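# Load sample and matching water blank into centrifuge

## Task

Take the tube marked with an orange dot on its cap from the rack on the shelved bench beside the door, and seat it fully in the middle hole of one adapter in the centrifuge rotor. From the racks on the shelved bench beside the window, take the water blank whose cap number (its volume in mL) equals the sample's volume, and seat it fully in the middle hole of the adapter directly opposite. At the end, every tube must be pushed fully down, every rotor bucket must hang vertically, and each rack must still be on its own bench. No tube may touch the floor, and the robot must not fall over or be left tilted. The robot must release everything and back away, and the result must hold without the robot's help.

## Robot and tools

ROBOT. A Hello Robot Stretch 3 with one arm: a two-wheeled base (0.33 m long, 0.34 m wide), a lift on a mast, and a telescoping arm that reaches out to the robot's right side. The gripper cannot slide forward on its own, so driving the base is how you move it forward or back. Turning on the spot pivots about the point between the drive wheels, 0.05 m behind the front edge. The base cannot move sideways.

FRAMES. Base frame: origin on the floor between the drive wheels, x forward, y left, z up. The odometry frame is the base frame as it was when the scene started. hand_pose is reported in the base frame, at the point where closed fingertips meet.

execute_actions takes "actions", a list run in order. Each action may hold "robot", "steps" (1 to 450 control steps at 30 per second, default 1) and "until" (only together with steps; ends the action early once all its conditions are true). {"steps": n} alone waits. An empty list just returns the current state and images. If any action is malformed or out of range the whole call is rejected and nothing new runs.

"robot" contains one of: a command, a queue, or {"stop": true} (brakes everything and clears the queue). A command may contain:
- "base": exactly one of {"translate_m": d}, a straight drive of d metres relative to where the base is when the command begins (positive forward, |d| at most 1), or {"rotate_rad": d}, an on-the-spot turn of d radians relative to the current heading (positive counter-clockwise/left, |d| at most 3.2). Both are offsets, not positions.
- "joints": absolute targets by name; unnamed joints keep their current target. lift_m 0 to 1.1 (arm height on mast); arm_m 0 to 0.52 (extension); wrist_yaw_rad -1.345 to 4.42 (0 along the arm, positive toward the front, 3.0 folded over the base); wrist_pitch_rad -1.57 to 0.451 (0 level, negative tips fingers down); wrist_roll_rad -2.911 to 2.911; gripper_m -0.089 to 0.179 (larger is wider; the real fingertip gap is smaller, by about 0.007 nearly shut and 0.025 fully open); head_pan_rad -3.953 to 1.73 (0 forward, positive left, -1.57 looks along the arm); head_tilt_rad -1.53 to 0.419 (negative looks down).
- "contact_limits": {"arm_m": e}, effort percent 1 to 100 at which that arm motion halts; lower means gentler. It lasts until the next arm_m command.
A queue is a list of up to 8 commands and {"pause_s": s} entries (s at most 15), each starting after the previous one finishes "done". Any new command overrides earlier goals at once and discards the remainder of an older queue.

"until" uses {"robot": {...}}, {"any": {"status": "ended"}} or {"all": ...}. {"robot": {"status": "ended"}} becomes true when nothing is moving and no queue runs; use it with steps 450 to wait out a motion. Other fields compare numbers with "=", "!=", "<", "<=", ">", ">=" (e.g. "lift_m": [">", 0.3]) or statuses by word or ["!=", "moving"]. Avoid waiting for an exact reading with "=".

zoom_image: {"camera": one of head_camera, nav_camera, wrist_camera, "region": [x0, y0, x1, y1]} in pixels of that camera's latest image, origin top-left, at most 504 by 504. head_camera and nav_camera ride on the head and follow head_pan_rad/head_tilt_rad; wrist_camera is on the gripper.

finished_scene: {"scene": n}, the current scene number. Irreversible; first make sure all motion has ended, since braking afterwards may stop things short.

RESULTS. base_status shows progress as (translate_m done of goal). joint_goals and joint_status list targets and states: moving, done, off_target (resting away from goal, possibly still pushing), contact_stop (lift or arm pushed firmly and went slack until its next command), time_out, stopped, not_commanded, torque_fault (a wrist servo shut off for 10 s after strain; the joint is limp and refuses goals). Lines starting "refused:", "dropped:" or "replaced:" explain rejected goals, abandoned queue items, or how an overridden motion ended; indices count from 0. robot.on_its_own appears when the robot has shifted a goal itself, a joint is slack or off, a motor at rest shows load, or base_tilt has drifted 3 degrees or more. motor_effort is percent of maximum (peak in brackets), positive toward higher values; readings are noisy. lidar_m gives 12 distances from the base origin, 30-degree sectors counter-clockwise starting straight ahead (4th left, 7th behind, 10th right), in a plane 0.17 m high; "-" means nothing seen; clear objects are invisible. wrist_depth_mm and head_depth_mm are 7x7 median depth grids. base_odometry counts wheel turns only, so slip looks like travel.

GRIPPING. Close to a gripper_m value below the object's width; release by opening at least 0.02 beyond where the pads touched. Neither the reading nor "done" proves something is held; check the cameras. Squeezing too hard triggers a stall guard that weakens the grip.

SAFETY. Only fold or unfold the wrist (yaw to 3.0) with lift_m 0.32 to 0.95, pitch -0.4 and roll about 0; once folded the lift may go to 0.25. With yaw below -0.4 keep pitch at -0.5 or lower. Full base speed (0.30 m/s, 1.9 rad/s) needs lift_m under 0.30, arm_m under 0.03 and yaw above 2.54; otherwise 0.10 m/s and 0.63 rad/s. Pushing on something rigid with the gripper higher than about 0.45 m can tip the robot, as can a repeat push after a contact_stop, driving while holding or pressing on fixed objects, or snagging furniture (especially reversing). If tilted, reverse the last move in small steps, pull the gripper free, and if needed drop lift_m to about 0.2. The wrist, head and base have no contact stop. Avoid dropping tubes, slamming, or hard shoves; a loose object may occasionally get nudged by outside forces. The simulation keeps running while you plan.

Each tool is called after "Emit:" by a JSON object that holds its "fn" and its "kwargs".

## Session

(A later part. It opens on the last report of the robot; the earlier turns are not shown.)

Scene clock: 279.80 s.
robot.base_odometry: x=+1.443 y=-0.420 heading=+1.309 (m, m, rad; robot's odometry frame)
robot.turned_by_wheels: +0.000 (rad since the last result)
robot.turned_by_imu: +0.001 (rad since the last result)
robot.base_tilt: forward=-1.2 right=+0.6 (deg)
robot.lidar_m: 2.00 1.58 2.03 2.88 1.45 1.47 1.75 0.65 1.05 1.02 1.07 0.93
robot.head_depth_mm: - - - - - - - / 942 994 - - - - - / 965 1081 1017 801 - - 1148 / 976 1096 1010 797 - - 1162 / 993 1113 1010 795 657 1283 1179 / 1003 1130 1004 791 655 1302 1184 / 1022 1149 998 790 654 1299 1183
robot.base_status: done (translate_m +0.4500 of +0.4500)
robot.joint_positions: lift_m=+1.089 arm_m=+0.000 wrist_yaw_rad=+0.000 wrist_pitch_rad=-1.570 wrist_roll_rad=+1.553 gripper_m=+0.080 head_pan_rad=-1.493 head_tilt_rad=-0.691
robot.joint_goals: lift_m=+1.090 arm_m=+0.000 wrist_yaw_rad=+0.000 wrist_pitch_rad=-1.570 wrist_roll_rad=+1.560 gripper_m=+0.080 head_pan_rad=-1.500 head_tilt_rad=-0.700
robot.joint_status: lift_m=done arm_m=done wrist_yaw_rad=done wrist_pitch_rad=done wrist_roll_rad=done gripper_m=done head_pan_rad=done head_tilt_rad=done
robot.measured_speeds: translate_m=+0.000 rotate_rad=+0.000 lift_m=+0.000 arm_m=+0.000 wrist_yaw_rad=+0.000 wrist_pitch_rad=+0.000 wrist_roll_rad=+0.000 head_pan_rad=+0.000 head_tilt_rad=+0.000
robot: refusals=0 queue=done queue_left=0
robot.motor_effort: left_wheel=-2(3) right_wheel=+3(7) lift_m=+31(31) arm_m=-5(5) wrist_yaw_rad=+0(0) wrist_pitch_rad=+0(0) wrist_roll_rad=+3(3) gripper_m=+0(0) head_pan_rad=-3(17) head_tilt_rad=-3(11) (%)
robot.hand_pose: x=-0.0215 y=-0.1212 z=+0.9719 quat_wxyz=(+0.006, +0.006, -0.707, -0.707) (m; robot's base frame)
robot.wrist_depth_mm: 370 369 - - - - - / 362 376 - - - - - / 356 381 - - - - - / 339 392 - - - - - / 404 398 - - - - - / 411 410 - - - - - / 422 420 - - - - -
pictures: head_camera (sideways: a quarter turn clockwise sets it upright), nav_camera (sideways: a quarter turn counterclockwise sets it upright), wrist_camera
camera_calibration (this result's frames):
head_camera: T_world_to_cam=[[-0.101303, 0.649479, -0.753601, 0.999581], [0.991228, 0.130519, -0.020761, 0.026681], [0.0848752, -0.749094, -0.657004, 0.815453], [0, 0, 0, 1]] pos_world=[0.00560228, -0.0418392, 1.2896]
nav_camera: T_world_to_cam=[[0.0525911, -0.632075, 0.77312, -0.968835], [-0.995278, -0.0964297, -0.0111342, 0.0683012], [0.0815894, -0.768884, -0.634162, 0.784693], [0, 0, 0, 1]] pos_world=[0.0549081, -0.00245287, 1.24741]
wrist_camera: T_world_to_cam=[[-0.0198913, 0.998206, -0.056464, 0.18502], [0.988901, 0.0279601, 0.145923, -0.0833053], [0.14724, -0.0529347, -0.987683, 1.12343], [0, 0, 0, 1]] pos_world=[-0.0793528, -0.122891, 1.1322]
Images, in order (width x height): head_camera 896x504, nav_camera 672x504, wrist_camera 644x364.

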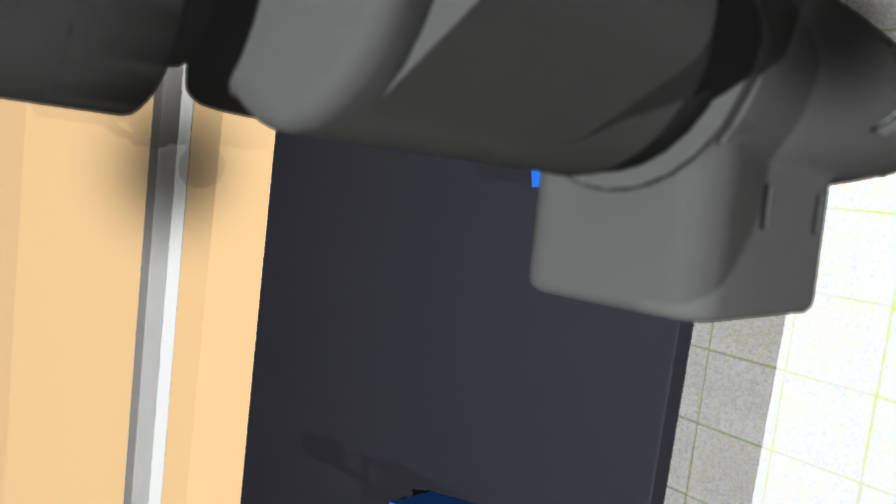

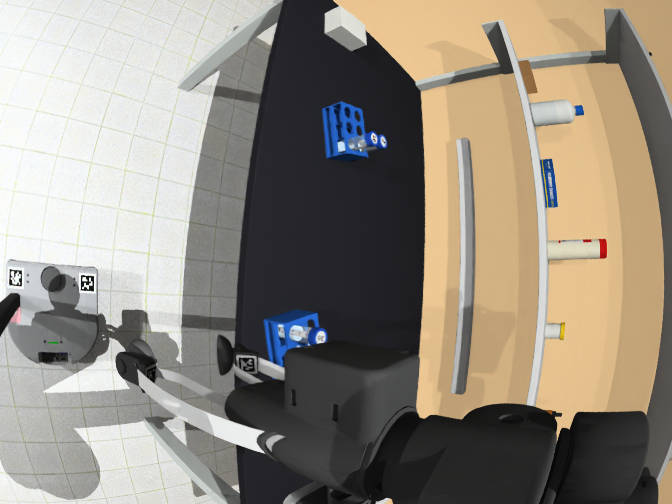

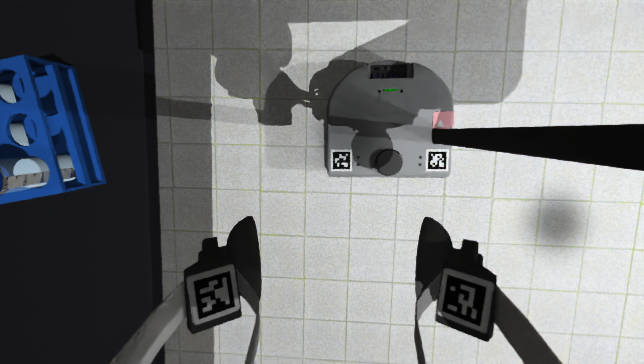

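Need view of levels: back up a bit for the head to see without the arm.

Emit:
{"fn": "execute_actions", "kwargs": {"actions": [{"robot":[{"base":{"translate_m":-0.2},"joints":{"head_pan_rad":-1.05,"head_tilt_rad":-0.65}}],"steps":450,"until":{"robot":{"status":"ended"}}}]}}

Scene clock: 285.20 s.
robot.base_odometry: x=+1.392 y=-0.613 heading=+1.309 (m, m, rad; robot's odometry frame)
robot.turned_by_wheels: +0.000 (rad since the last result)
robot.turned_by_imu: +0.001 (rad since the last result)
robot.base_tilt: forward=-1.3 right=+0.6 (deg)
robot.lidar_m: 2.20 1.77 2.33 2.96 1.32 1.48 1.56 0.49 0.49 1.01 1.06 1.11
robot.head_depth_mm: 970 1036 1095 846 637 579 - / 1026 1096 1086 842 606 577 1213 / 1084 1183 1082 839 608 604 1210 / 1154 1273 1079 835 681 1331 1203 / 1226 1346 1077 829 679 1391 1207 / 1284 1402 1031 829 715 1384 1206 / 1402 1552 1065 825 1555 1380 1193
robot.base_status: done (translate_m -0.2000 of -0.2000)
robot.joint_positions: lift_m=+1.089 arm_m=+0.000 wrist_yaw_rad=+0.000 wrist_pitch_rad=-1.570 wrist_roll_rad=+1.553 gripper_m=+0.080 head_pan_rad=-1.057 head_tilt_rad=-0.656
robot.joint_goals: lift_m=+1.090 arm_m=+0.000 wrist_yaw_rad=+0.000 wrist_pitch_rad=-1.570 wrist_roll_rad=+1.560 gripper_m=+0.080 head_pan_rad=-1.050 head_tilt_rad=-0.650
robot.joint_status: lift_m=done arm_m=done wrist_yaw_rad=done wrist_pitch_rad=done wrist_roll_rad=done gripper_m=done head_pan_rad=done head_tilt_rad=done
robot.measured_speeds: translate_m=+0.000 rotate_rad=+0.000 lift_m=+0.000 arm_m=+0.000 wrist_yaw_rad=+0.000 wrist_pitch_rad=+0.000 wrist_roll_rad=+0.000 head_pan_rad=+0.000 head_tilt_rad=+0.000
robot: refusals=0 queue=done queue_left=0
robot.motor_effort: left_wheel=-2(8) right_wheel=+3(3) lift_m=+31(31) arm_m=-5(6) wrist_yaw_rad=+0(0) wrist_pitch_rad=+0(0) wrist_roll_rad=+3(3) gripper_m=+0(0) head_pan_rad=+3(29) head_tilt_rad=+2(5) (%)
robot.hand_pose: x=-0.0215 y=-0.1212 z=+0.9719 quat_wxyz=(+0.006, +0.006, -0.707, -0.707) (m; robot's base frame)
robot.wrist_depth_mm: 367 367 - - - - - / 378 375 - - - - - / 384 381 - - - - - / 395 390 - - - - - / 404 398 - - - - - / 376 405 - - - - - / 358 412 - - - - -
pictures: head_camera (sideways: a quarter turn clockwise sets it upright), nav_camera (sideways: a quarter turn counterclockwise sets it upright), wrist_camera
camera_calibration (this result's frames):
head_camera: T_world_to_cam=[[-0.352704, 0.522517, -0.776258, 1.03065], [0.843892, 0.536035, -0.0226164, 0.0299963], [0.404284, -0.663055, -0.63001, 0.77839], [0, 0, 0, 1]] pos_world=[0.0235084, -0.0384943, 1.29112]
nav_camera: T_world_to_cam=[[0.300865, -0.526712, 0.795019, -0.998894], [-0.861388, -0.50784, -0.0104693, 0.0666193], [0.409256, -0.68167, -0.606495, 0.746703], [0, 0, 0, 1]] pos_world=[0.052325, 0.0167071, 1.24771]
wrist_camera: T_world_to_cam=[[-0.0198864, 0.998205, -0.056489, 0.185051], [0.988901, 0.0279589, 0.145922, -0.0833045], [0.14724, -0.0529602, -0.987682, 1.12343], [0, 0, 0, 1]] pos_world=[-0.0793528, -0.122893, 1.1322]
Images, in order (width x height): head_camera 896x504, nav_camera 672x504, wrist_camera 644x364.

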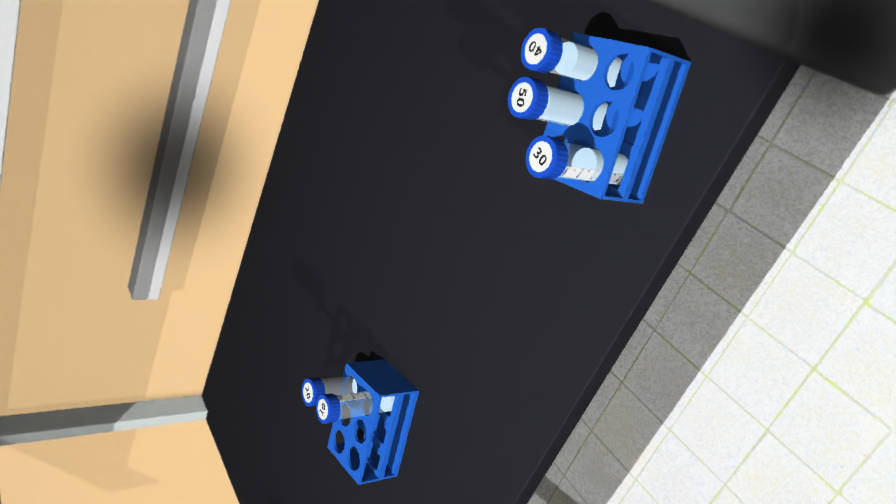

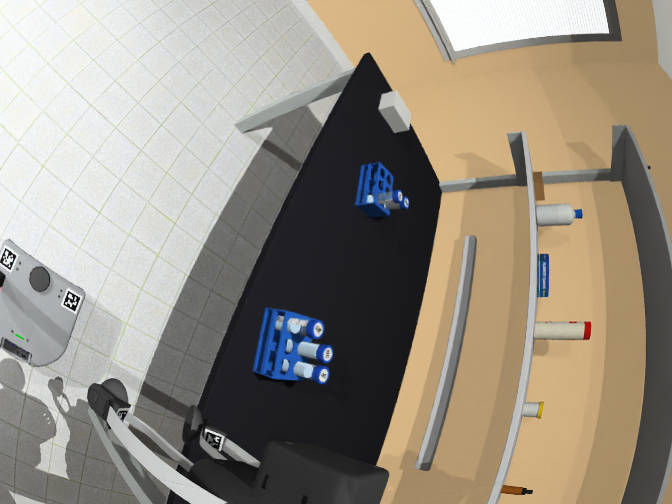

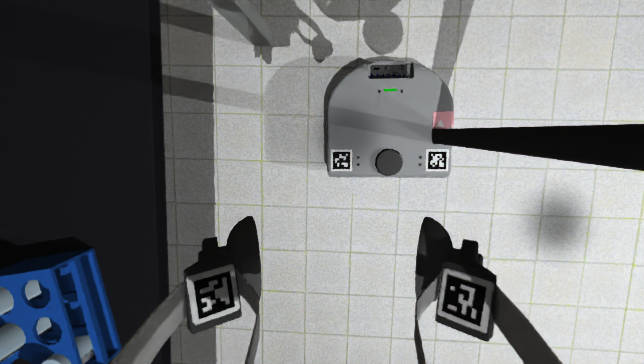

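Emit:
{"fn": "execute_actions", "kwargs": {"actions": [{"robot":[{"base":{"translate_m":0.149},"joints":{"arm_m":0.342,"head_pan_rad":-1.4,"head_tilt_rad":-0.8}},{"joints":{"lift_m":1.0}}],"steps":450,"until":{"robot":{"status":"ended"}}}]}}

Scene clock: 294.30 s.
robot.base_odometry: x=+1.430 y=-0.469 heading=+1.309 (m, m, rad; robot's odometry frame)
robot.turned_by_wheels: +0.000 (rad since the last result)
robot.turned_by_imu: +0.001 (rad since the last result)
robot.base_tilt: forward=-1.2 right=+0.6 (deg)
robot.lidar_m: 2.06 1.63 2.10 2.89 1.42 1.47 1.70 0.61 1.04 1.02 1.07 0.97
robot.head_depth_mm: - - 847 703 602 1257 1154 / 945 1059 870 592 589 1284 1154 / 959 1069 864 716 594 1297 1154 / 986 1092 862 714 620 1302 1157 / 1008 1089 861 714 634 1297 1151 / 1038 1087 860 710 647 1292 1145 / 1096 1080 832 709 1390 1285 1146
robot.base_status: done (translate_m +0.1490 of +0.1490)
robot.joint_positions: lift_m=+1.001 arm_m=+0.342 wrist_yaw_rad=+0.001 wrist_pitch_rad=-1.568 wrist_roll_rad=+1.555 gripper_m=+0.080 head_pan_rad=-1.393 head_tilt_rad=-0.790
robot.joint_goals: lift_m=+1.000 arm_m=+0.342 wrist_yaw_rad=+0.000 wrist_pitch_rad=-1.570 wrist_roll_rad=+1.560 gripper_m=+0.080 head_pan_rad=-1.400 head_tilt_rad=-0.800
robot.joint_status: lift_m=done arm_m=done wrist_yaw_rad=done wrist_pitch_rad=done wrist_roll_rad=done gripper_m=done head_pan_rad=done head_tilt_rad=done
robot.measured_speeds: translate_m=+0.000 rotate_rad=+0.000 lift_m=+0.000 arm_m=+0.000 wrist_yaw_rad=+0.000 wrist_pitch_rad=+0.000 wrist_roll_rad=+0.000 head_pan_rad=+0.000 head_tilt_rad=+0.000
robot: refusals=0 queue=done queue_left=0
robot.motor_effort: left_wheel=-2(3) right_wheel=+3(7) lift_m=+12(31) arm_m=+4(5) wrist_yaw_rad=-1(1) wrist_pitch_rad=-1(1) wrist_roll_rad=+2(3) gripper_m=+0(0) head_pan_rad=-3(22) head_tilt_rad=-3(11) (%)
robot.hand_pose: x=-0.0216 y=-0.4629 z=+0.8830 quat_wxyz=(+0.006, +0.006, -0.708, -0.706) (m; robot's base frame)
robot.wrist_depth_mm: 279 275 270 266 262 260 938 / 287 281 276 271 267 263 951 / 291 288 283 273 270 269 - / 298 294 289 162 221 277 - / 306 300 294 214 225 - - / 311 305 - 296 230 - - / 319 317 309 302 296 - -
pictures: head_camera (sideways: a quarter turn clockwise sets it upright), nav_camera (sideways: a quarter turn counterclockwise sets it upright), wrist_camera
camera_calibration (this result's frames):
head_camera: T_world_to_cam=[[-0.17802, 0.706528, -0.684929, 0.910553], [0.973015, 0.230226, -0.0154107, 0.0198242], [0.1468, -0.669189, -0.728447, 0.907996], [0, 0, 0, 1]] pos_world=[0.00951339, -0.0402736, 1.2854]
nav_camera: T_world_to_cam=[[0.128179, -0.696062, 0.706447, -0.8824], [-0.980963, -0.193763, -0.0129277, 0.0705472], [0.145882, -0.691342, -0.707647, 0.879884], [0, 0, 0, 1]] pos_world=[0.0539497, 0.00776533, 1.24693]
wrist_camera: T_world_to_cam=[[-0.0187991, 0.998136, -0.0580637, 0.52244], [0.988931, 0.0271119, 0.145881, -0.061116], [0.147183, -0.0546786, -0.987597, 1.0166], [0, 0, 0, 1]] pos_world=[-0.0793657, -0.464223, 1.04324]
Images, in order (width x height): head_camera 896x504, nav_camera 672x504, wrist_camera 644x364.

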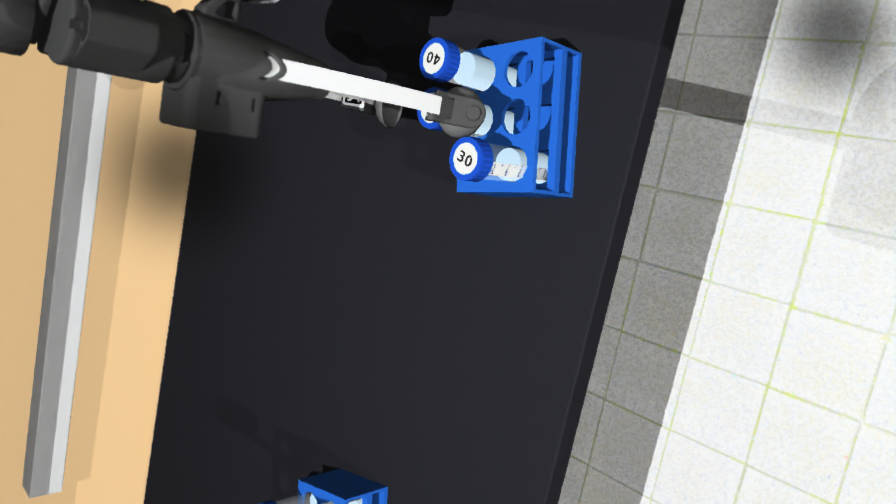

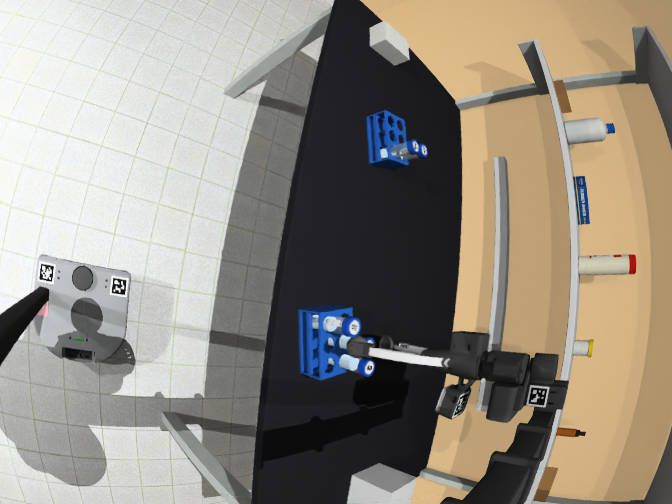

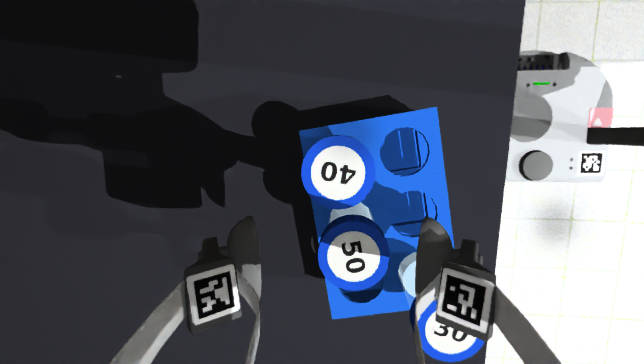

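Emit:
{"fn": "execute_actions", "kwargs": {"actions": [{"robot":[{"joints":{"arm_m":0.335,"gripper_m":0.062}},{"joints":{"lift_m":0.975}}],"steps":450,"until":{"robot":{"status":"ended"}}}]}}

Scene clock: 299.53 s.
robot.base_odometry: x=+1.430 y=-0.469 heading=+1.309 (m, m, rad; robot's odometry frame)
robot.turned_by_wheels: +0.000 (rad since the last result)
robot.turned_by_imu: +0.001 (rad since the last result)
robot.base_tilt: forward=-1.2 right=+0.8 (deg)
robot.lidar_m: 2.05 1.63 2.11 2.89 1.42 1.47 1.70 0.61 1.04 1.02 1.07 0.97
robot.head_depth_mm: - - 845 702 600 1263 1157 / 945 1077 843 592 590 1288 1156 / 962 1080 867 713 595 1300 1153 / 987 1090 864 713 622 1305 1151 / 1007 1087 860 712 635 1296 1150 / 1040 1084 858 710 646 1294 1148 / 1097 1079 832 708 1393 1293 1141
robot.base_status: done (translate_m +0.1490 of +0.1490)
robot.joint_positions: lift_m=+0.976 arm_m=+0.335 wrist_yaw_rad=+0.001 wrist_pitch_rad=-1.568 wrist_roll_rad=+1.555 gripper_m=+0.062 head_pan_rad=-1.393 head_tilt_rad=-0.790
robot.joint_goals: lift_m=+0.975 arm_m=+0.335 wrist_yaw_rad=+0.000 wrist_pitch_rad=-1.570 wrist_roll_rad=+1.560 gripper_m=+0.062 head_pan_rad=-1.400 head_tilt_rad=-0.800
robot.joint_status: lift_m=done arm_m=done wrist_yaw_rad=done wrist_pitch_rad=done wrist_roll_rad=done gripper_m=done head_pan_rad=done head_tilt_rad=done
robot.measured_speeds: translate_m=+0.000 rotate_rad=+0.000 lift_m=+0.000 arm_m=+0.000 wrist_yaw_rad=+0.000 wrist_pitch_rad=+0.000 wrist_roll_rad=+0.000 head_pan_rad=+0.000 head_tilt_rad=+0.000
robot: refusals=0 queue=done queue_left=0
robot.motor_effort: left_wheel=-1(2) right_wheel=+3(3) lift_m=+12(12) arm_m=-4(6) wrist_yaw_rad=-1(1) wrist_pitch_rad=-1(1) wrist_roll_rad=+2(2) gripper_m=+0(68) head_pan_rad=-4(2) head_tilt_rad=-3(3) (%)
robot.hand_pose: x=-0.0216 y=-0.4566 z=+0.8580 quat_wxyz=(+0.006, +0.006, -0.708, -0.706) (m; robot's base frame)
robot.wrist_depth_mm: 254 252 246 242 239 235 925 / 260 256 251 247 243 240 940 / 267 262 257 193 228 244 - / 271 268 263 135 196 251 978 / 278 274 268 147 214 258 990 / 284 279 - 142 202 - - / 293 286 282 277 150 - -
pictures: head_camera (sideways: a quarter turn clockwise sets it upright), nav_camera (sideways: a quarter turn counterclockwise sets it upright), wrist_camera
camera_calibration (this result's frames):
head_camera: T_world_to_cam=[[-0.178021, 0.706528, -0.684929, 0.910553], [0.973015, 0.230226, -0.0154107, 0.0198242], [0.146801, -0.669189, -0.728447, 0.907996], [0, 0, 0, 1]] pos_world=[0.00951341, -0.0402736, 1.2854]
nav_camera: T_world_to_cam=[[0.128179, -0.696062, 0.706447, -0.882399], [-0.980963, -0.193764, -0.0129277, 0.0705472], [0.145882, -0.691342, -0.707648, 0.879884], [0, 0, 0, 1]] pos_world=[0.0539497, 0.00776537, 1.24693]
wrist_camera: T_world_to_cam=[[-0.018799, 0.998136, -0.0580636, 0.514717], [0.988931, 0.0271118, 0.145881, -0.0576395], [0.147183, -0.0546785, -0.987597, 0.992256], [0, 0, 0, 1]] pos_world=[-0.0793657, -0.457939, 1.01824]
Images, in order (width x height): head_camera 896x504, nav_camera 672x504, wrist_camera 644x364.

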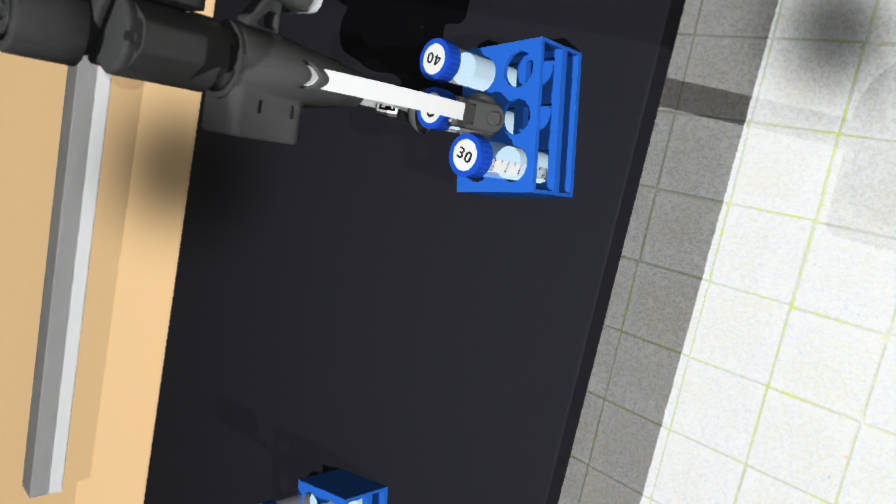

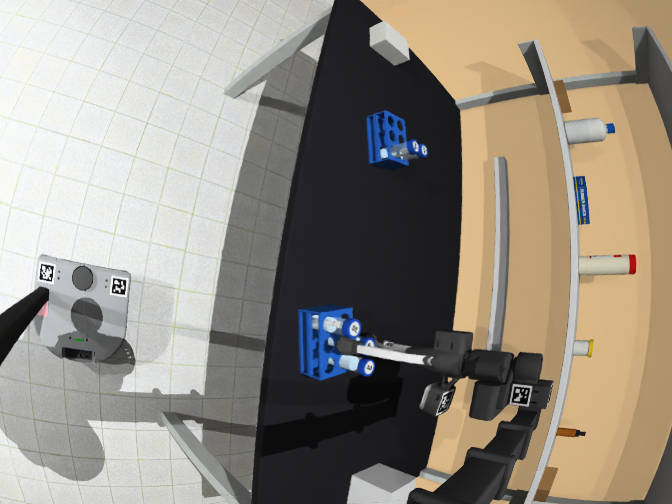

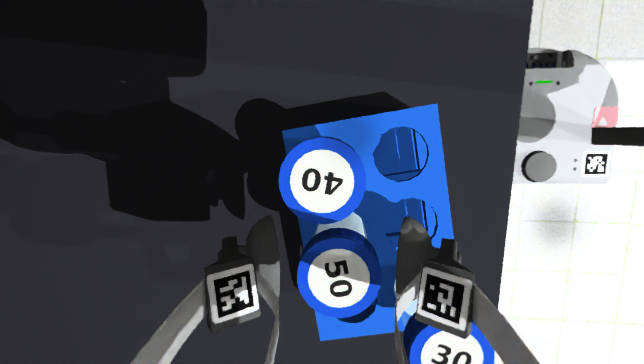

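Emit:
{"fn": "execute_actions", "kwargs": {"actions": [{"robot":[{"joints":{"gripper_m":0.015}},{"pause_s":0.5},{"joints":{"lift_m":1.095}},{"joints":{"arm_m":0.0,"wrist_roll_rad":0}},{"base":{"translate_m":-0.399}},{"base":{"rotate_rad":-1.22}},{"base":{"translate_m":-0.95}},{"base":{"rotate_rad":-0.36},"joints":{"head_pan_rad":-1.5,"head_tilt_rad":-0.8}}],"steps":450,"until":{"robot":{"status":"ended"}}},{"steps":450,"until":{"robot":{"status":"ended"}}}]}}

Scene clock: 333.23 s.
robot.base_odometry: x=+0.381 y=-0.940 heading=-0.270 (m, m, rad; robot's odometry frame)
robot.turned_by_wheels: -1.580 (rad since the last result)
robot.turned_by_imu: -1.585 (rad since the last result)
robot.base_tilt: forward=-1.2 right=+0.7 (deg)
robot.lidar_m: 1.25 1.97 2.07 2.19 2.30 2.33 0.87 0.33 0.28 0.58 0.99 1.38
robot.head_depth_mm: - - - - - - - / 810 921 - - - - - / 833 948 1075 - - - 321 / 841 966 1119 1344 1481 1271 1116 / 855 982 1142 1367 1483 1295 1150 / 865 994 1164 1396 1470 1299 1142 / 877 1010 1176 1435 1482 1294 1147
robot.base_status: done (rotate_rad -0.3599 of -0.3600)
robot.joint_positions: lift_m=+1.094 arm_m=+0.000 wrist_yaw_rad=+0.001 wrist_pitch_rad=-1.568 wrist_roll_rad=+0.005 gripper_m=+0.015 head_pan_rad=-1.493 head_tilt_rad=-0.790
robot.joint_goals: lift_m=+1.095 arm_m=+0.000 wrist_yaw_rad=+0.000 wrist_pitch_rad=-1.570 wrist_roll_rad=+0.000 gripper_m=+0.015 head_pan_rad=-1.500 head_tilt_rad=-0.800
robot.joint_status: lift_m=done arm_m=done wrist_yaw_rad=done wrist_pitch_rad=done wrist_roll_rad=done gripper_m=done head_pan_rad=done head_tilt_rad=done
robot.measured_speeds: translate_m=+0.000 rotate_rad=+0.000 lift_m=+0.000 arm_m=+0.000 wrist_yaw_rad=+0.000 wrist_pitch_rad=+0.000 wrist_roll_rad=+0.000 head_pan_rad=+0.000 head_tilt_rad=+0.000
robot: refusals=0 queue=done queue_left=0
robot.motor_effort: left_wheel=+2(9) right_wheel=-2(7) lift_m=+32(31) arm_m=-5(4) wrist_yaw_rad=-1(1) wrist_pitch_rad=-1(1) wrist_roll_rad=-2(0) gripper_m=-8(82) head_pan_rad=-4(13) head_tilt_rad=-3(2) (%)
robot.hand_pose: x=-0.0216 y=-0.1219 z=+0.9768 quat_wxyz=(+0.500, +0.498, -0.501, -0.501) (m; robot's base frame)
robot.wrist_depth_mm: - - - - 555 494 332 / - - - - 563 538 407 / - - - - - - - / - - - - - - - / - - - 173 - - - / - - - 139 - - - / - - - - - - -
pictures: head_camera (sideways: a quarter turn clockwise sets it upright), nav_camera (sideways: a quarter turn counterclockwise sets it upright), wrist_camera
camera_calibration (this result's frames):
head_camera: T_world_to_cam=[[-0.106807, 0.720739, -0.684929, 0.910118], [0.9911, 0.132227, -0.0154107, 0.0197139], [0.0794588, -0.680478, -0.728447, 0.908407], [0, 0, 0, 1]] pos_world=[0.00548752, -0.0404134, 1.2854]
nav_camera: T_world_to_cam=[[0.0582546, -0.705364, 0.706447, -0.881973], [-0.995379, -0.0951539, -0.0129277, 0.0706351], [0.0763399, -0.702429, -0.707648, 0.880308], [0, 0, 0, 1]] pos_world=[0.054485, 0.00296373, 1.24693]
wrist_camera: T_world_to_cam=[[-0.998455, 0.00167801, -0.055534, 0.0424085], [-0.00639938, 0.989418, 0.144952, 0.0126943], [0.0551895, 0.145083, -0.987879, 1.15063], [0, 0, 0, 1]] pos_world=[-0.0210783, -0.179568, 1.1372]
Images, in order (width x height): head_camera 896x504, nav_camera 672x504, wrist_camera 644x364.

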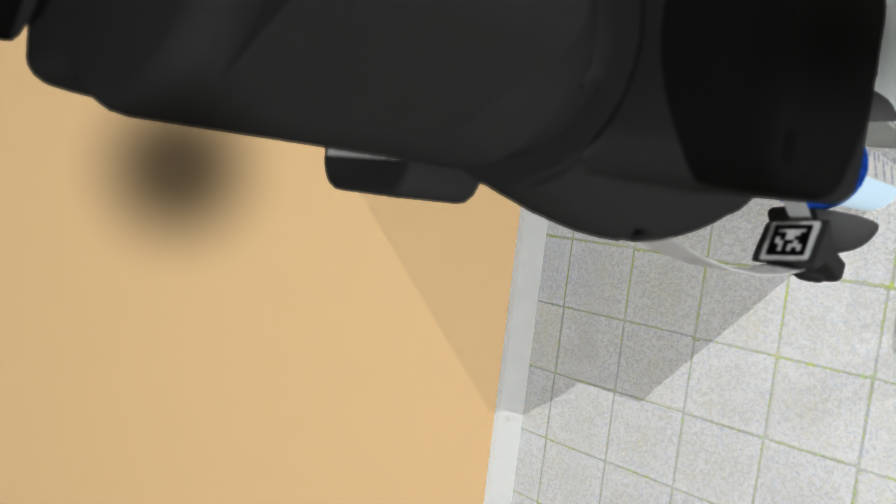

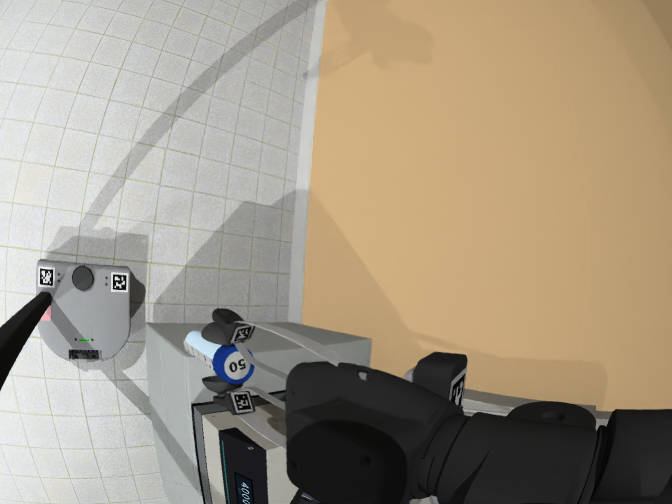

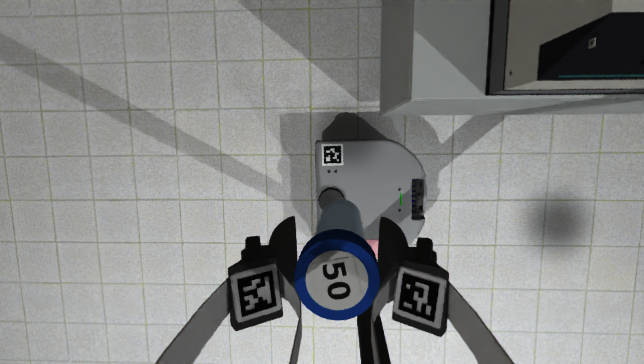

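Emit:
{"fn": "execute_actions", "kwargs": {"actions": [{"robot":[{"base":{"rotate_rad":0.1}},{"base":{"translate_m":-0.38}},{"base":{"rotate_rad":-0.1}},{"joints":{"arm_m":0.44}}],"steps":450,"until":{"robot":{"status":"ended"}}}]}}

Scene clock: 348.37 s.
robot.base_odometry: x=+0.006 y=-0.875 heading=-0.270 (m, m, rad; robot's odometry frame)
robot.turned_by_wheels: +0.000 (rad since the last result)
robot.turned_by_imu: +0.003 (rad since the last result)
robot.base_tilt: forward=-1.2 right=+0.6 (deg)
robot.lidar_m: 1.63 2.35 2.36 2.24 2.33 1.84 1.62 0.27 0.20 0.19 0.20 0.28
robot.head_depth_mm: 649 740 815 733 633 487 510 / - 737 819 722 614 486 519 / 668 750 790 726 613 493 533 / 698 771 788 704 556 498 565 / 813 930 1078 953 555 503 599 / 825 945 1106 1324 886 716 675 / 838 960 1125 1360 1482 1291 1095
robot.base_status: done (rotate_rad -0.0999 of -0.1000)
robot.joint_positions: lift_m=+1.094 arm_m=+0.440 wrist_yaw_rad=+0.000 wrist_pitch_rad=-1.568 wrist_roll_rad=+0.005 gripper_m=+0.015 head_pan_rad=-1.493 head_tilt_rad=-0.790
robot.joint_goals: lift_m=+1.095 arm_m=+0.440 wrist_yaw_rad=+0.000 wrist_pitch_rad=-1.570 wrist_roll_rad=+0.000 gripper_m=+0.015 head_pan_rad=-1.500 head_tilt_rad=-0.800
robot.joint_status: lift_m=done arm_m=done wrist_yaw_rad=done wrist_pitch_rad=done wrist_roll_rad=done gripper_m=done head_pan_rad=done head_tilt_rad=done
robot.measured_speeds: translate_m=+0.000 rotate_rad=+0.000 lift_m=+0.000 arm_m=+0.000 wrist_yaw_rad=+0.000 wrist_pitch_rad=+0.000 wrist_roll_rad=+0.000 head_pan_rad=+0.000 head_tilt_rad=+0.000
robot: refusals=0 queue=done queue_left=0
robot.motor_effort: left_wheel=+2(6) right_wheel=-2(7) lift_m=+32(32) arm_m=+4(6) wrist_yaw_rad=+0(1) wrist_pitch_rad=-1(1) wrist_roll_rad=-2(2) gripper_m=-8(8) head_pan_rad=-4(2) head_tilt_rad=-3(3) (%)
robot.hand_pose: x=-0.0216 y=-0.5611 z=+0.9768 quat_wxyz=(+0.499, +0.498, -0.502, -0.501) (m; robot's base frame)
robot.wrist_depth_mm: 918 925 318 314 310 322 301 / - - 323 321 485 417 355 / - - 330 396 380 379 366 / - - 336 454 388 385 362 / - - 344 174 378 391 387 / - - 631 139 381 394 408 / - - 361 406 413 382 388
pictures: head_camera (sideways: a quarter turn clockwise sets it upright), nav_camera (sideways: a quarter turn counterclockwise sets it upright), wrist_camera
camera_calibration (this result's frames):
head_camera: T_world_to_cam=[[-0.106619, 0.720799, -0.684895, 0.910074], [0.991134, 0.131966, -0.0154082, 0.0197104], [0.0792769, -0.680466, -0.728478, 0.908449], [0, 0, 0, 1]] pos_world=[0.00547682, -0.0404125, 1.28539]
nav_camera: T_world_to_cam=[[0.0580712, -0.705412, 0.706415, -0.88193], [-0.995404, -0.094891, -0.0129285, 0.0706363], [0.0761524, -0.702417, -0.70768, 0.880351], [0, 0, 0, 1]] pos_world=[0.0544856, 0.00295348, 1.24693]
wrist_camera: T_world_to_cam=[[-0.998453, 0.00265493, -0.055534, 0.0437167], [-0.00543129, 0.989424, 0.144952, 0.447303], [0.0553315, 0.145029, -0.987879, 1.21432], [0, 0, 0, 1]] pos_world=[-0.0211118, -0.6188, 1.1372]
Images, in order (width x height): head_camera 896x504, nav_camera 672x504, wrist_camera 644x364.

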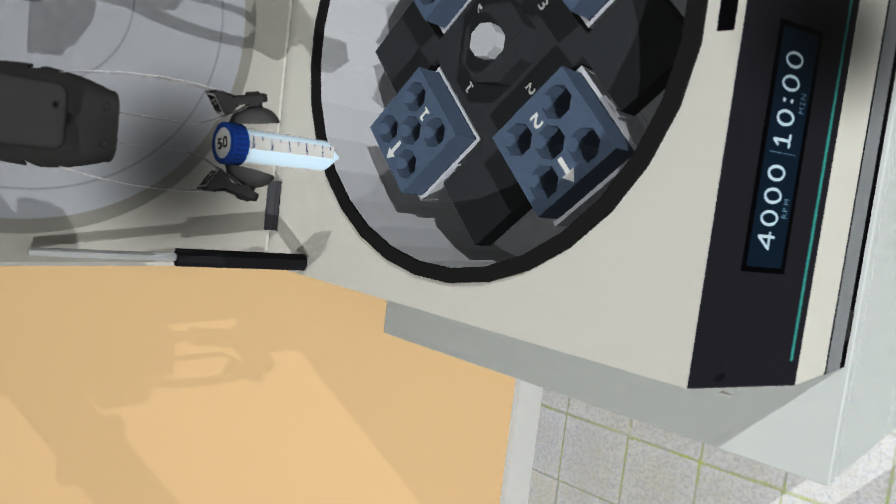

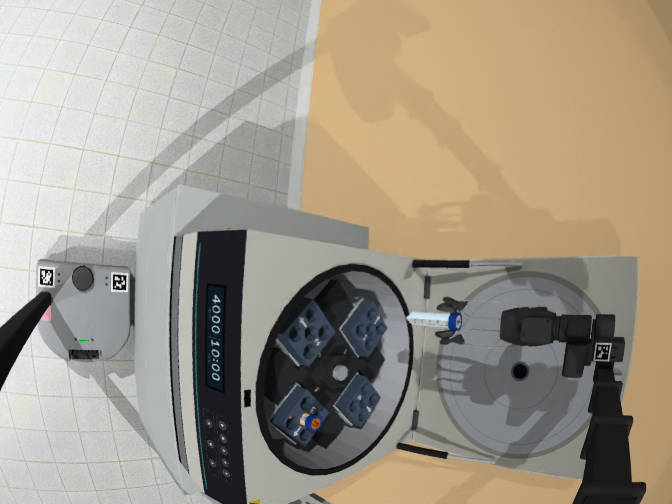

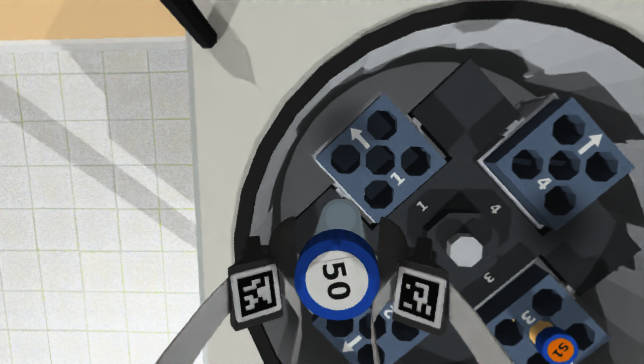

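Emit:
{"fn": "execute_actions", "kwargs": {"actions": [{"robot":[{"base":{"translate_m":-0.043},"joints":{"arm_m":0.467}},{"joints":{"lift_m":1.0}}],"steps":250,"until":{"robot":{"status":"ended"}}}]}}

Scene clock: 354.33 s.
robot.base_odometry: x=-0.035 y=-0.864 heading=-0.270 (m, m, rad; robot's odometry frame)
robot.turned_by_wheels: +0.000 (rad since the last result)
robot.turned_by_imu: +0.001 (rad since the last result)
robot.base_tilt: forward=-1.2 right=+0.6 (deg)
robot.lidar_m: 1.68 2.39 2.94 2.24 2.34 1.80 1.57 0.27 0.20 0.19 0.20 0.28
robot.head_depth_mm: 671 736 809 725 618 488 508 / - 778 821 740 627 486 518 / 660 780 807 725 611 493 531 / 674 773 788 748 611 496 561 / 801 909 1014 673 555 502 594 / 823 947 1109 1255 566 508 639 / 832 963 1124 1372 1479 739 690
robot.base_status: done (translate_m -0.0430 of -0.0430)
robot.joint_positions: lift_m=+1.001 arm_m=+0.467 wrist_yaw_rad=+0.000 wrist_pitch_rad=-1.568 wrist_roll_rad=+0.005 gripper_m=+0.015 head_pan_rad=-1.493 head_tilt_rad=-0.790
robot.joint_goals: lift_m=+1.000 arm_m=+0.467 wrist_yaw_rad=+0.000 wrist_pitch_rad=-1.570 wrist_roll_rad=+0.000 gripper_m=+0.015 head_pan_rad=-1.500 head_tilt_rad=-0.800
robot.joint_status: lift_m=done arm_m=done wrist_yaw_rad=done wrist_pitch_rad=done wrist_roll_rad=done gripper_m=done head_pan_rad=done head_tilt_rad=done
robot.measured_speeds: translate_m=+0.000 rotate_rad=+0.000 lift_m=+0.000 arm_m=+0.000 wrist_yaw_rad=+0.000 wrist_pitch_rad=+0.000 wrist_roll_rad=+0.000 head_pan_rad=+0.000 head_tilt_rad=+0.000
robot: refusals=0 queue=done queue_left=0
robot.motor_effort: left_wheel=+2(3) right_wheel=-2(9) lift_m=+12(33) arm_m=+4(4) wrist_yaw_rad=+0(0) wrist_pitch_rad=-1(1) wrist_roll_rad=-2(2) gripper_m=-8(8) head_pan_rad=-3(3) head_tilt_rad=-3(3) (%)
robot.hand_pose: x=-0.0216 y=-0.5881 z=+0.8829 quat_wxyz=(+0.499, +0.498, -0.502, -0.501) (m; robot's base frame)
robot.wrist_depth_mm: 212 229 227 224 221 231 213 / - 235 231 271 375 337 266 / - 239 238 402 291 290 293 / - 244 303 274 297 290 264 / - 250 369 174 300 299 270 / - 256 339 139 285 304 299 / - 261 371 318 316 309 306
pictures: head_camera (sideways: a quarter turn clockwise sets it upright), nav_camera (sideways: a quarter turn counterclockwise sets it upright), wrist_camera
camera_calibration (this result's frames):
head_camera: T_world_to_cam=[[-0.106619, 0.720799, -0.684895, 0.910074], [0.991134, 0.131966, -0.0154082, 0.0197104], [0.0792767, -0.680466, -0.728478, 0.908449], [0, 0, 0, 1]] pos_world=[0.00547681, -0.0404125, 1.28539]
nav_camera: T_world_to_cam=[[0.0580711, -0.705412, 0.706415, -0.88193], [-0.995404, -0.0948908, -0.0129285, 0.0706363], [0.0761522, -0.702417, -0.70768, 0.880351], [0, 0, 0, 1]] pos_world=[0.0544856, 0.00295347, 1.24693]
wrist_camera: T_world_to_cam=[[-0.998453, 0.00265484, -0.055534, 0.0385726], [-0.00543138, 0.989424, 0.144952, 0.487635], [0.0553315, 0.145029, -0.987879, 1.12546], [0, 0, 0, 1]] pos_world=[-0.0211118, -0.645804, 1.04328]
Images, in order (width x height): head_camera 896x504, nav_camera 672x504, wrist_camera 644x364.

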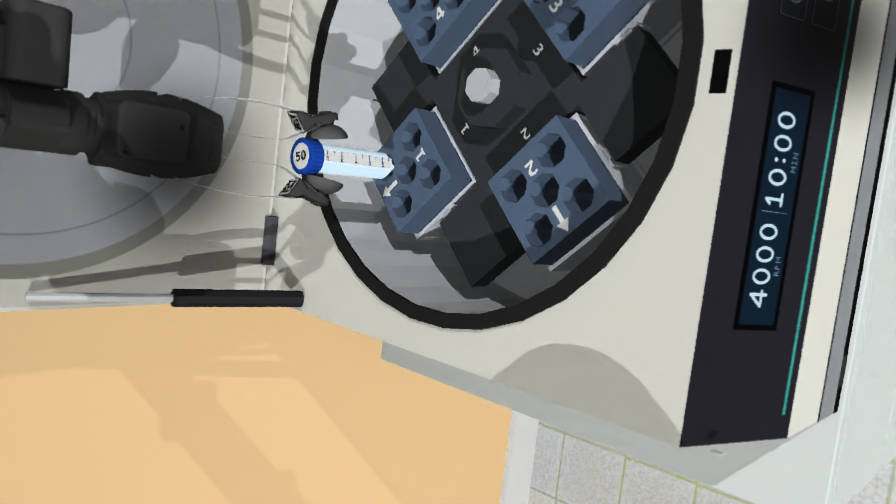

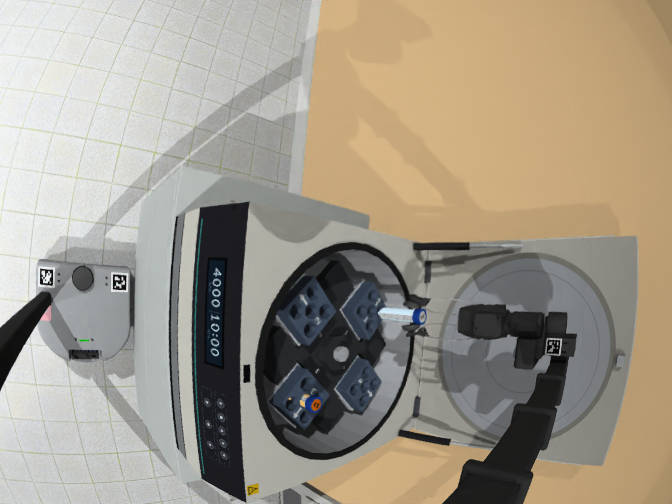

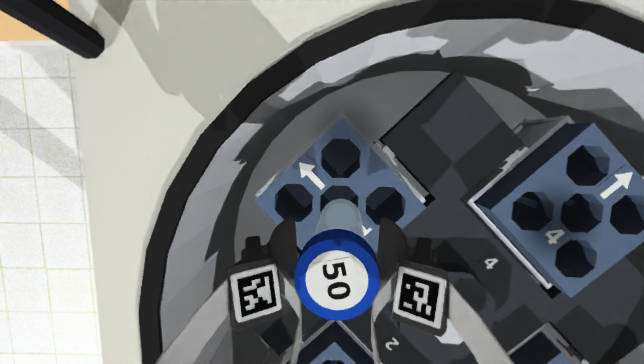

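Same alignment as before. Lower halfway, then check.

Emit:
{"fn": "execute_actions", "kwargs": {"actions": [{"robot":{"joints":{"lift_m":0.945}},"steps":150,"until":{"robot":{"status":"ended"}}}]}}

Scene clock: 357.13 s.
robot.base_odometry: x=-0.035 y=-0.864 heading=-0.270 (m, m, rad; robot's odometry frame)
robot.turned_by_wheels: +0.000 (rad since the last result)
robot.turned_by_imu: +0.000 (rad since the last result)
robot.base_tilt: forward=-1.3 right=+0.7 (deg)
robot.lidar_m: 1.68 2.39 2.94 2.24 2.34 1.80 1.58 0.27 0.20 0.19 0.20 0.28
robot.head_depth_mm: - 742 807 725 617 488 509 / - 758 819 741 629 486 519 / 665 753 815 720 612 493 532 / 675 774 790 751 611 495 561 / 801 911 1014 675 555 503 594 / 826 940 1105 1249 566 507 640 / 836 958 1130 1362 1479 740 690
robot.base_status: done (translate_m -0.0430 of -0.0430)
robot.joint_positions: lift_m=+0.946 arm_m=+0.467 wrist_yaw_rad=+0.000 wrist_pitch_rad=-1.568 wrist_roll_rad=+0.005 gripper_m=+0.015 head_pan_rad=-1.493 head_tilt_rad=-0.790
robot.joint_goals: lift_m=+0.945 arm_m=+0.467 wrist_yaw_rad=+0.000 wrist_pitch_rad=-1.570 wrist_roll_rad=+0.000 gripper_m=+0.015 head_pan_rad=-1.500 head_tilt_rad=-0.800
robot.joint_status: lift_m=done arm_m=done wrist_yaw_rad=done wrist_pitch_rad=done wrist_roll_rad=done gripper_m=done head_pan_rad=done head_tilt_rad=done
robot.measured_speeds: translate_m=+0.000 rotate_rad=+0.000 lift_m=+0.000 arm_m=+0.000 wrist_yaw_rad=+0.000 wrist_pitch_rad=+0.000 wrist_roll_rad=+0.000 head_pan_rad=+0.000 head_tilt_rad=+0.000
robot: refusals=0 queue=done queue_left=0
robot.motor_effort: left_wheel=+2(2) right_wheel=-2(2) lift_m=+12(17) arm_m=+3(5) wrist_yaw_rad=+0(0) wrist_pitch_rad=-1(1) wrist_roll_rad=-2(2) gripper_m=-8(8) head_pan_rad=-4(2) head_tilt_rad=-3(3) (%)
robot.hand_pose: x=-0.0216 y=-0.5881 z=+0.8279 quat_wxyz=(+0.499, +0.498, -0.502, -0.501) (m; robot's base frame)
robot.wrist_depth_mm: 178 175 173 169 218 233 203 / 182 180 176 269 346 274 265 / 186 183 224 307 237 234 235 / 190 187 284 220 240 239 211 / 194 195 314 173 245 244 220 / 199 215 337 139 248 246 227 / 203 224 265 260 238 233 249
pictures: head_camera (sideways: a quarter turn clockwise sets it upright), nav_camera (sideways: a quarter turn counterclockwise sets it upright), wrist_camera
camera_calibration (this result's frames):
head_camera: T_world_to_cam=[[-0.106619, 0.720799, -0.684895, 0.910074], [0.991134, 0.131966, -0.0154082, 0.0197104], [0.0792767, -0.680466, -0.728478, 0.908449], [0, 0, 0, 1]] pos_world=[0.0054768, -0.0404125, 1.28539]
nav_camera: T_world_to_cam=[[0.058071, -0.705412, 0.706415, -0.88193], [-0.995404, -0.0948907, -0.0129285, 0.0706363], [0.0761521, -0.702417, -0.70768, 0.880351], [0, 0, 0, 1]] pos_world=[0.0544856, 0.00295346, 1.24693]
wrist_camera: T_world_to_cam=[[-0.998453, 0.00265496, -0.055534, 0.0355183], [-0.00543126, 0.989424, 0.144952, 0.495609], [0.0553315, 0.145029, -0.987879, 1.07113], [0, 0, 0, 1]] pos_world=[-0.0211118, -0.645806, 0.988275]
Images, in order (width x height): head_camera 896x504, nav_camera 672x504, wrist_camera 644x364.

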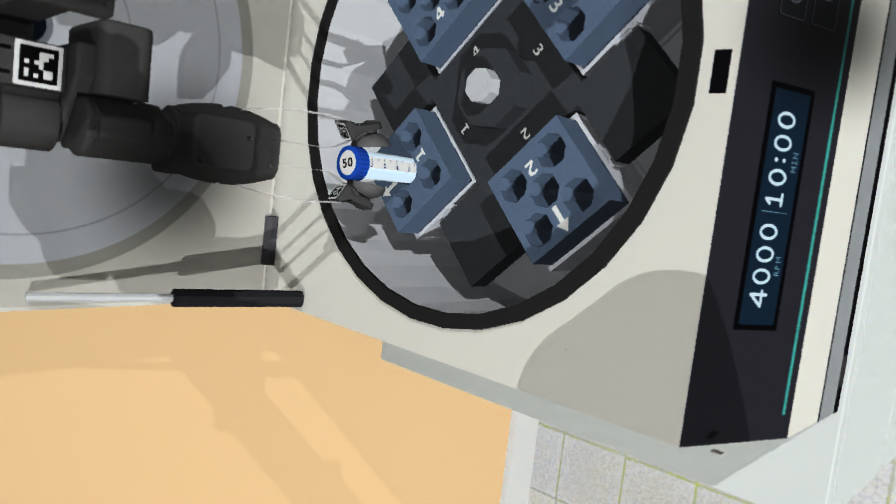

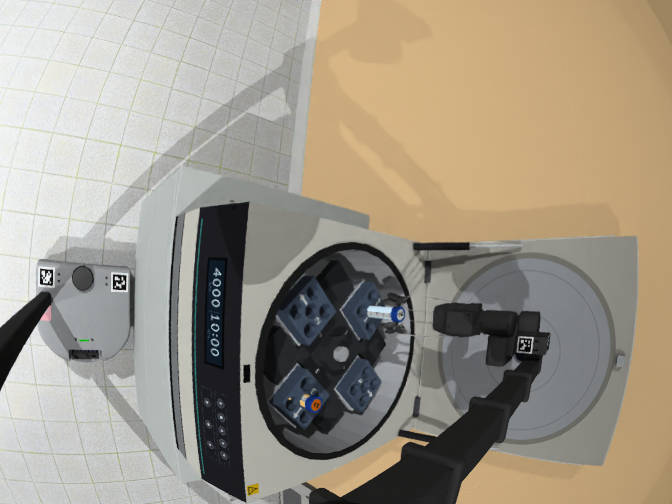

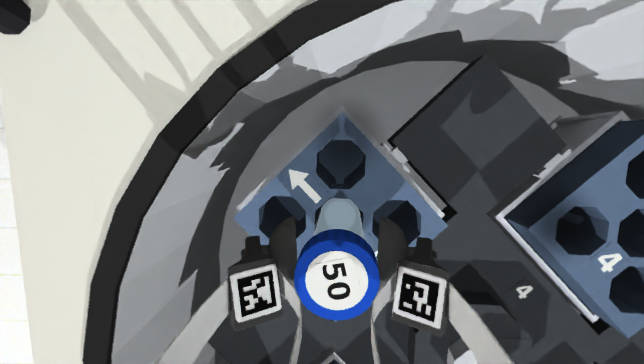

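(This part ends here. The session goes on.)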